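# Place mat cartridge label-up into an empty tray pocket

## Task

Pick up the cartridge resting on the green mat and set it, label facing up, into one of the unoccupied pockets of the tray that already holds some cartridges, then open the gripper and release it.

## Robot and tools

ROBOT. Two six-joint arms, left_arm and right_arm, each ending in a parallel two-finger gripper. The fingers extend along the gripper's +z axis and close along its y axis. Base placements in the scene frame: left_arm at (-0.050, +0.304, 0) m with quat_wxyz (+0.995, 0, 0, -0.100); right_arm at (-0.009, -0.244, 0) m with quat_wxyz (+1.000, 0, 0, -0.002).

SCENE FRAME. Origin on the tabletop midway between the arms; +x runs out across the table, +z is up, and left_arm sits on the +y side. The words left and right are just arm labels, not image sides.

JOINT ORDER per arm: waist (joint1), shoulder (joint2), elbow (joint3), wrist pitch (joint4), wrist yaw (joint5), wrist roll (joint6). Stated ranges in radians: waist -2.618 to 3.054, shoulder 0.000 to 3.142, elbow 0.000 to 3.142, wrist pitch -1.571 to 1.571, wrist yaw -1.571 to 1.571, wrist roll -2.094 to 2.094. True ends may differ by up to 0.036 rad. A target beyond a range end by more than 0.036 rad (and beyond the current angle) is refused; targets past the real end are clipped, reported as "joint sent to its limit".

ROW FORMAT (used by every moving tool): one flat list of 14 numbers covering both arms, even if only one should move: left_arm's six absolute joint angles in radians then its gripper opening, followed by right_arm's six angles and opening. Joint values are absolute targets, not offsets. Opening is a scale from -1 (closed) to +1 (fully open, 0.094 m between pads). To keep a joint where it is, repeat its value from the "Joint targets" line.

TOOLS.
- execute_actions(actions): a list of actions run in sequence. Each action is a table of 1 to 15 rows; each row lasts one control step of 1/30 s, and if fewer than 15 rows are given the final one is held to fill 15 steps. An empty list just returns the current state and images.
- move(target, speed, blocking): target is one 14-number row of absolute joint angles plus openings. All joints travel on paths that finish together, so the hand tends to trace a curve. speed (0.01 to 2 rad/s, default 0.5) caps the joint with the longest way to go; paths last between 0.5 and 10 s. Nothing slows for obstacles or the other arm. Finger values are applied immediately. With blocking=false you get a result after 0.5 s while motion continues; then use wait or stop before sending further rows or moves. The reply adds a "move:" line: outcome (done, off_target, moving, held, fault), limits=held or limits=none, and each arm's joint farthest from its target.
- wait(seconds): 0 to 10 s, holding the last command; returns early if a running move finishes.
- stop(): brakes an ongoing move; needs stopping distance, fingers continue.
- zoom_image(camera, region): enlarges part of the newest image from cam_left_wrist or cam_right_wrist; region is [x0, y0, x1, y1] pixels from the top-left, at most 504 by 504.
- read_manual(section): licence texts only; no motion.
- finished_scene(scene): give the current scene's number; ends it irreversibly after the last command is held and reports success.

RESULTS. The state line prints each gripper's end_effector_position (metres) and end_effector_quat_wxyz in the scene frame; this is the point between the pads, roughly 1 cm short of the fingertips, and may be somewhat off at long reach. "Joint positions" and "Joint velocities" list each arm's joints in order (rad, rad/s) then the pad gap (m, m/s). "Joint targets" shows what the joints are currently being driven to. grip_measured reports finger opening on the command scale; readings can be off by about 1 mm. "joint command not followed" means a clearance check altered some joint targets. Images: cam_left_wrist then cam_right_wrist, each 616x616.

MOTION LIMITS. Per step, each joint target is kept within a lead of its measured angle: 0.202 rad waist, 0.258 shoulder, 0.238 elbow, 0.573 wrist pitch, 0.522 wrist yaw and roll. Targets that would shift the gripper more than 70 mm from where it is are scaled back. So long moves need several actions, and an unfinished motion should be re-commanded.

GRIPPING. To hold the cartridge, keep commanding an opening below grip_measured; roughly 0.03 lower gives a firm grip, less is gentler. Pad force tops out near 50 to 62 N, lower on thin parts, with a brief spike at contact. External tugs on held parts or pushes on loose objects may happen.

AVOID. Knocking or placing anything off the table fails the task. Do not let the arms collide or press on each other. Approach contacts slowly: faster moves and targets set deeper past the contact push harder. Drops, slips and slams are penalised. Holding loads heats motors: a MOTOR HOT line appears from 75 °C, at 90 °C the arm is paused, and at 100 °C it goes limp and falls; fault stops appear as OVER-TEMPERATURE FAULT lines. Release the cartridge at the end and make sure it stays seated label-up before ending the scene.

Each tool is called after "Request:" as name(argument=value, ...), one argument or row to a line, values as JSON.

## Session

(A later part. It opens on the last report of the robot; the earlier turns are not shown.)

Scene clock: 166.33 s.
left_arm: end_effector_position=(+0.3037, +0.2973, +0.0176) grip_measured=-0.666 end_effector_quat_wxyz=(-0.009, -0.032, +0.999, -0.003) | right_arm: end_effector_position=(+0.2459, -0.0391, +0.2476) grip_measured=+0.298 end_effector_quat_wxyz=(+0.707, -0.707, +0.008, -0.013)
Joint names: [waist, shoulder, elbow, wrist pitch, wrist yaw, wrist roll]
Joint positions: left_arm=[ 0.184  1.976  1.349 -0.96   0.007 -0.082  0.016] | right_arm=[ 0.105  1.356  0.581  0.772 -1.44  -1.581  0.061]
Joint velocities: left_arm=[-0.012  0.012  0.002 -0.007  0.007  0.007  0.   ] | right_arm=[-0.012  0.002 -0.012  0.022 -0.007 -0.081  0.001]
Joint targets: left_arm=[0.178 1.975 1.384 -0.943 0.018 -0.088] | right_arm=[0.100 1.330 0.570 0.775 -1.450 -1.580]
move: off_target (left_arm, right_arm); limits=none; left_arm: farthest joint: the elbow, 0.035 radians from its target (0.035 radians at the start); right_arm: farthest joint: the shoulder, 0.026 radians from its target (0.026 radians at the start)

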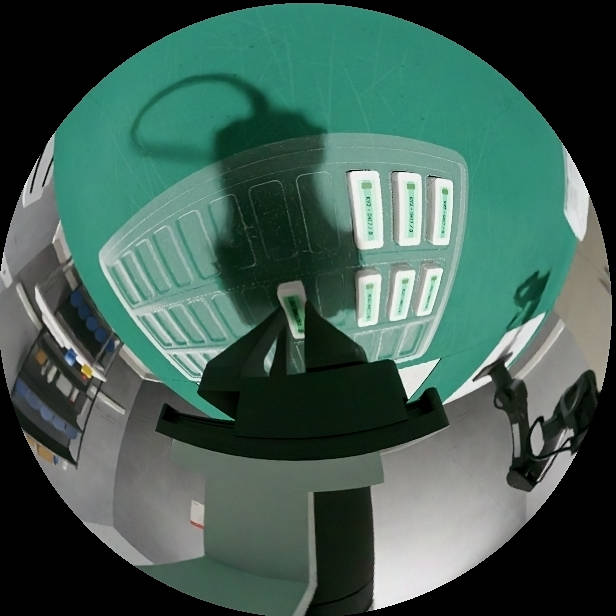

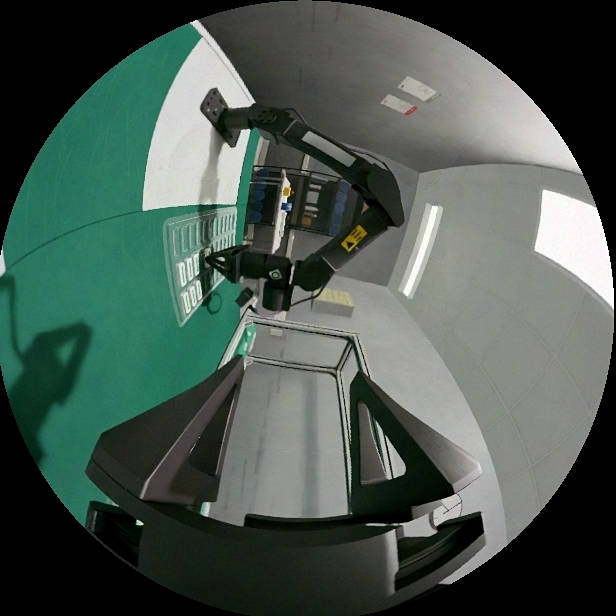

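No contact yet; a bit lower.

Request:
move(
  target=[0.178,1.985,1.384,-0.943,0.018,-0.088,-0.7,0.1,1.33,0.57,0.775,-1.45,-1.58,0.3],
  speed=0.05,
)

Request:
zoom_image(
  camera="cam_left_wrist",
  region=[245,255,385,345],
)

Scene clock: 169.33 s.
left_arm: end_effector_position=(+0.3037, +0.2972, +0.0176) grip_measured=-0.666 end_effector_quat_wxyz=(-0.009, -0.032, +0.999, -0.003) | right_arm: end_effector_position=(+0.2459, -0.0391, +0.2476) grip_measured=+0.298 end_effector_quat_wxyz=(+0.707, -0.707, +0.008, -0.013)
Joint names: [waist, shoulder, elbow, wrist pitch, wrist yaw, wrist roll]
Joint positions: left_arm=[ 0.184  1.976  1.349 -0.96   0.007 -0.082  0.016] | right_arm=[ 0.105  1.356  0.581  0.772 -1.44  -1.581  0.061]
Joint velocities: left_arm=[ 0.017 -0.007  0.022 -0.022  0.037 -0.022 -0.001] | right_arm=[-0.002  0.002 -0.002  0.037 -0.022  0.066 -0.   ]
Joint targets: left_arm=[0.178 1.985 1.384 -0.943 0.018 -0.088] | right_arm=[0.100 1.330 0.570 0.775 -1.450 -1.580]
move: off_target (left_arm, right_arm); limits=none; left_arm: farthest joint: the elbow, 0.035 radians from its target (0.035 radians at the start); right_arm: farthest joint: the shoulder, 0.026 radians from its target (0.026 radians at the start)

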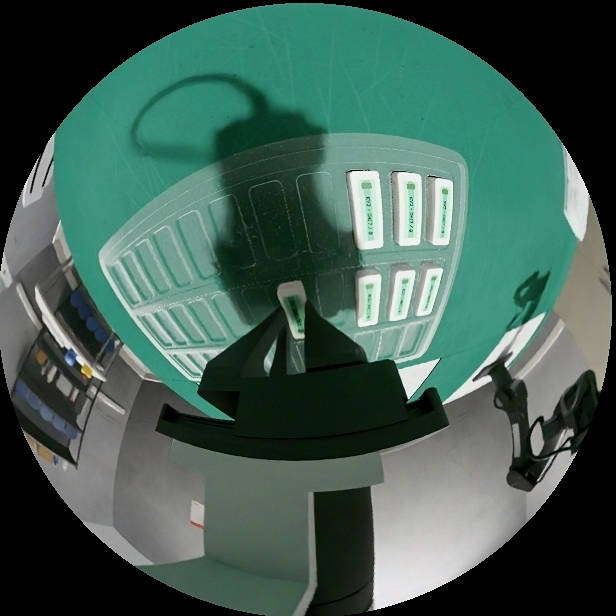

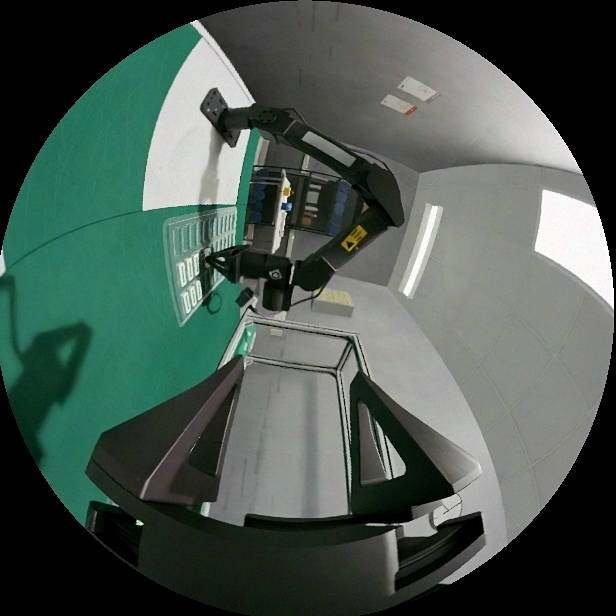

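Region (245, 255, 385, 345) of cam_left_wrist's 616x616 image, scaled by 3.600, with more detail than that image has; it fills the top 324 rows of this view, and the rest is white.

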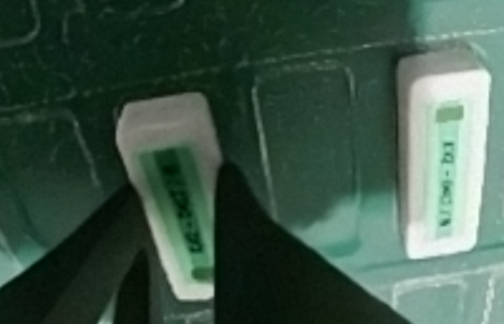

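Stiction or contact; try a little more.

Request:
move(
  target=[0.178,1.992,1.384,-0.943,0.018,-0.088,-0.7,0.1,1.33,0.57,0.775,-1.45,-1.58,0.3],
  speed=0.05,
)

Request:
zoom_image(
  camera="cam_left_wrist",
  region=[245,255,385,345],
)

Scene clock: 173.40 s.
left_arm: end_effector_position=(+0.3026, +0.2975, +0.0140) grip_measured=-0.666 end_effector_quat_wxyz=(-0.014, -0.032, +0.999, -0.002) | right_arm: end_effector_position=(+0.2459, -0.0391, +0.2476) grip_measured=+0.298 end_effector_quat_wxyz=(+0.707, -0.707, +0.008, -0.013)
Joint names: [waist, shoulder, elbow, wrist pitch, wrist yaw, wrist roll]
Joint positions: left_arm=[ 0.184  1.987  1.349 -0.96   0.006 -0.082  0.016] | right_arm=[ 0.105  1.356  0.581  0.772 -1.44  -1.581  0.061]
Joint velocities: left_arm=[ 0.022 -0.017 -0.017 -0.022  0.007  0.007 -0.   ] | right_arm=[-0.012 -0.012  0.002  0.037 -0.051 -0.007  0.001]
Joint targets: left_arm=[0.178 1.992 1.384 -0.943 0.018 -0.088] | right_arm=[0.100 1.330 0.570 0.775 -1.450 -1.580]
move: off_target (left_arm, right_arm); limits=none; left_arm: farthest joint: the elbow, 0.035 radians from its target (0.035 radians at the start); right_arm: farthest joint: the shoulder, 0.026 radians from its target (0.026 radians at the start)

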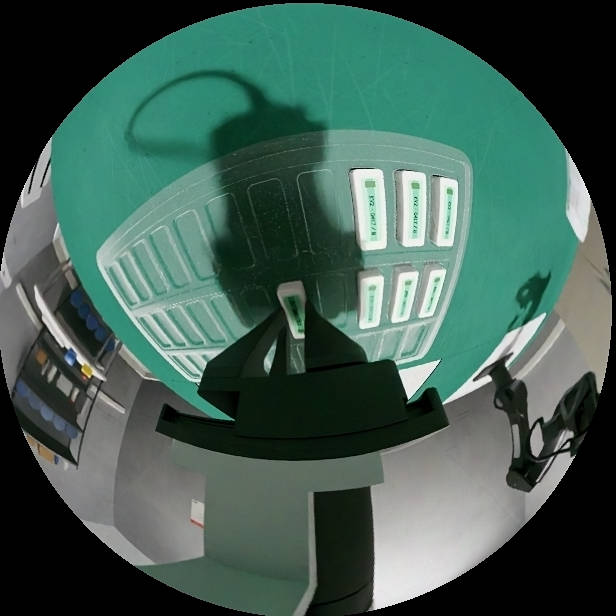

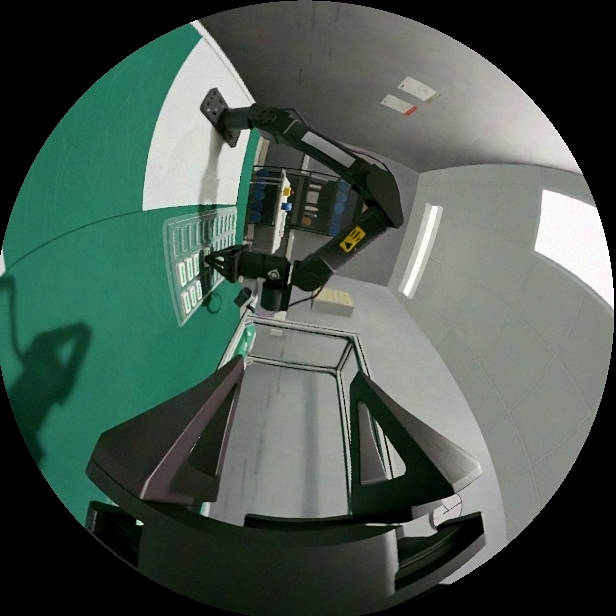

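Region (245, 255, 385, 345) of cam_left_wrist's 616x616 image, scaled by 3.600, with more detail than that image has; it fills the top 324 rows of this view, and the rest is white.

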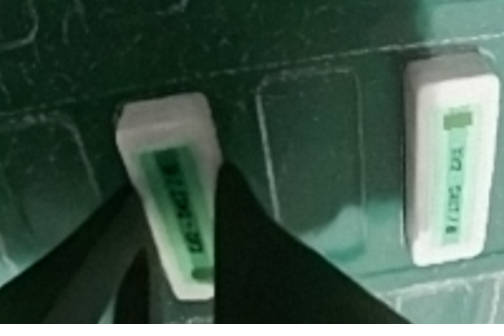

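Looks seated. Release and lift.

Request:
execute_actions(
  actions=[
    [[0.178,1.98,1.384,-0.943,0.018,-0.088,-0.66,0.1,1.33,0.57,0.775,-1.45,-1.58,0.3],[0.178,1.98,1.384,-0.943,0.018,-0.088,-0.63,0.1,1.33,0.57,0.775,-1.45,-1.58,0.3],[0.178,1.98,1.384,-0.943,0.018,-0.088,-0.55,0.1,1.33,0.57,0.775,-1.45,-1.58,0.3]],
  ],
)

Request:
move(
  target=[0.178,1.83,1.384,-1.05,0.018,-0.088,-0.5,0.1,1.33,0.57,0.775,-1.45,-1.58,0.3],
  speed=0.4,
)

Request:
zoom_image(
  camera="cam_left_wrist",
  region=[220,200,440,340],
)

Scene clock: 177.20 s.
left_arm: end_effector_position=(+0.3026, +0.2983, +0.0140) grip_measured=-0.553 end_effector_quat_wxyz=(-0.014, -0.032, +0.999, -0.000) | right_arm: end_effector_position=(+0.2459, -0.0391, +0.2476) grip_measured=+0.298 end_effector_quat_wxyz=(+0.707, -0.707, +0.008, -0.013)
Joint names: [waist, shoulder, elbow, wrist pitch, wrist yaw, wrist roll]
Joint positions: left_arm=[ 0.184  1.987  1.349 -0.96   0.002 -0.082  0.021] | right_arm=[ 0.105  1.356  0.581  0.772 -1.44  -1.581  0.061]
Joint velocities: left_arm=[-0.002 -0.027 -0.017 -0.051 -0.066  0.007  0.   ] | right_arm=[-0.022 -0.002 -0.007 -0.022  0.022 -0.007  0.001]
Joint targets: left_arm=[0.178 1.980 1.384 -0.943 0.018 -0.088] | right_arm=[0.100 1.330 0.570 0.775 -1.450 -1.580]

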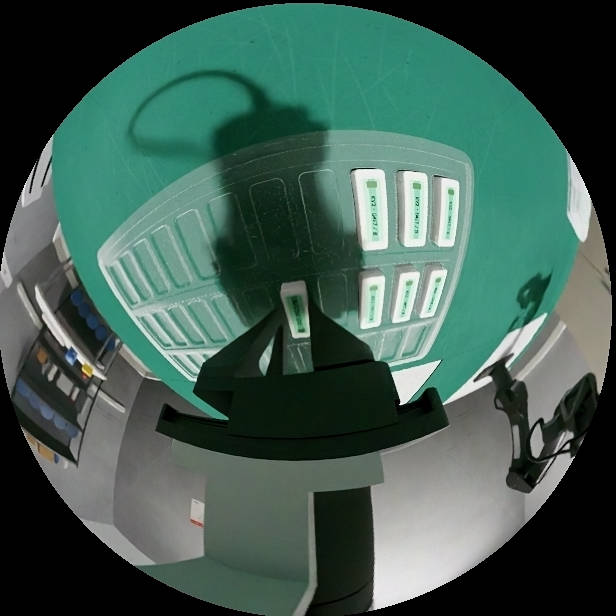

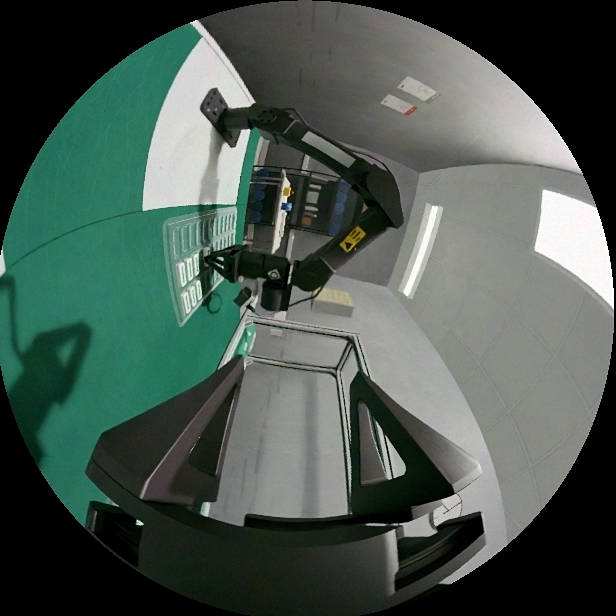

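Scene clock: 178.23 s.
left_arm: end_effector_position=(+0.2920, +0.2975, +0.0582) grip_measured=-0.503 end_effector_quat_wxyz=(+0.010, -0.032, +0.999, -0.004) | right_arm: end_effector_position=(+0.2459, -0.0391, +0.2476) grip_measured=+0.298 end_effector_quat_wxyz=(+0.707, -0.707, +0.008, -0.013)
Joint names: [waist, shoulder, elbow, wrist pitch, wrist yaw, wrist roll]
Joint positions: left_arm=[ 0.184  1.852  1.349 -1.048  0.007 -0.082  0.023] | right_arm=[ 0.105  1.356  0.581  0.772 -1.44  -1.581  0.061]
Joint velocities: left_arm=[-0.012  0.007  0.007 -0.066  0.081  0.095 -0.001] | right_arm=[-0.007 -0.012 -0.017 -0.095  0.007 -0.066 -0.001]
Joint targets: left_arm=[0.178 1.830 1.384 -1.050 0.018 -0.088] | right_arm=[0.100 1.330 0.570 0.775 -1.450 -1.580]
move: off_target (left_arm, right_arm); limits=none; left_arm: farthest joint: the elbow, 0.035 radians from its target (0.035 radians at the start); right_arm: farthest joint: the shoulder, 0.026 radians from its target (0.026 radians at the start)

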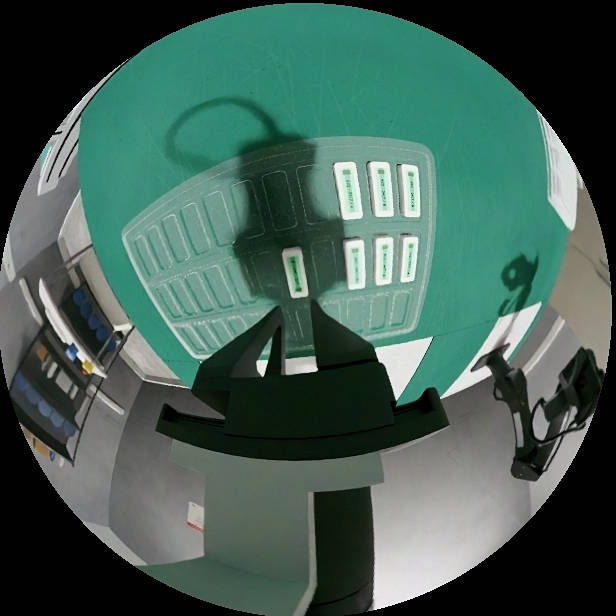

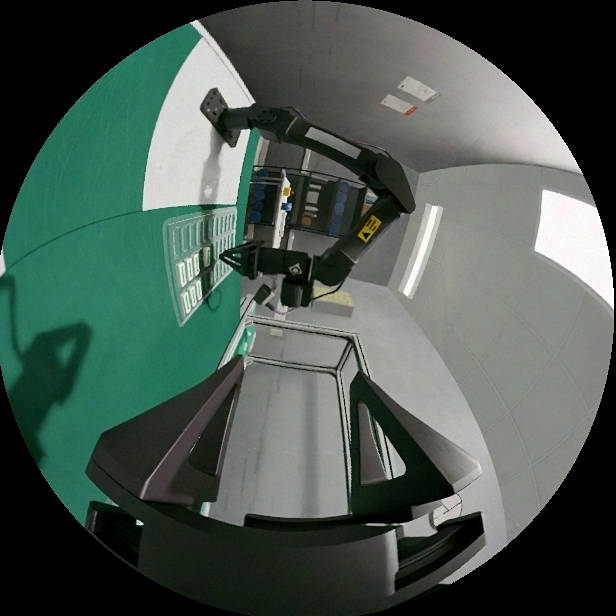

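Region (220, 200, 440, 340) of cam_left_wrist's 616x616 image, scaled by 2.291, with more detail than that image has; it fills the top 321 rows of this view, and the rest is white.

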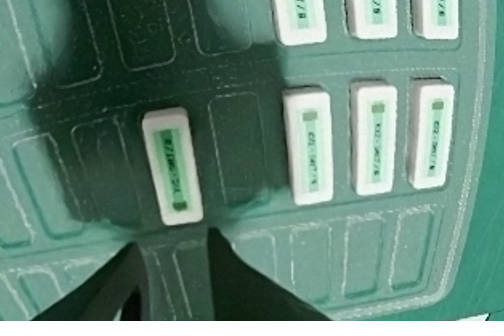

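It settled into the pocket, in line with the row.

Request:
finished_scene(
  scene=1,
)

The scene is finished: the task was done.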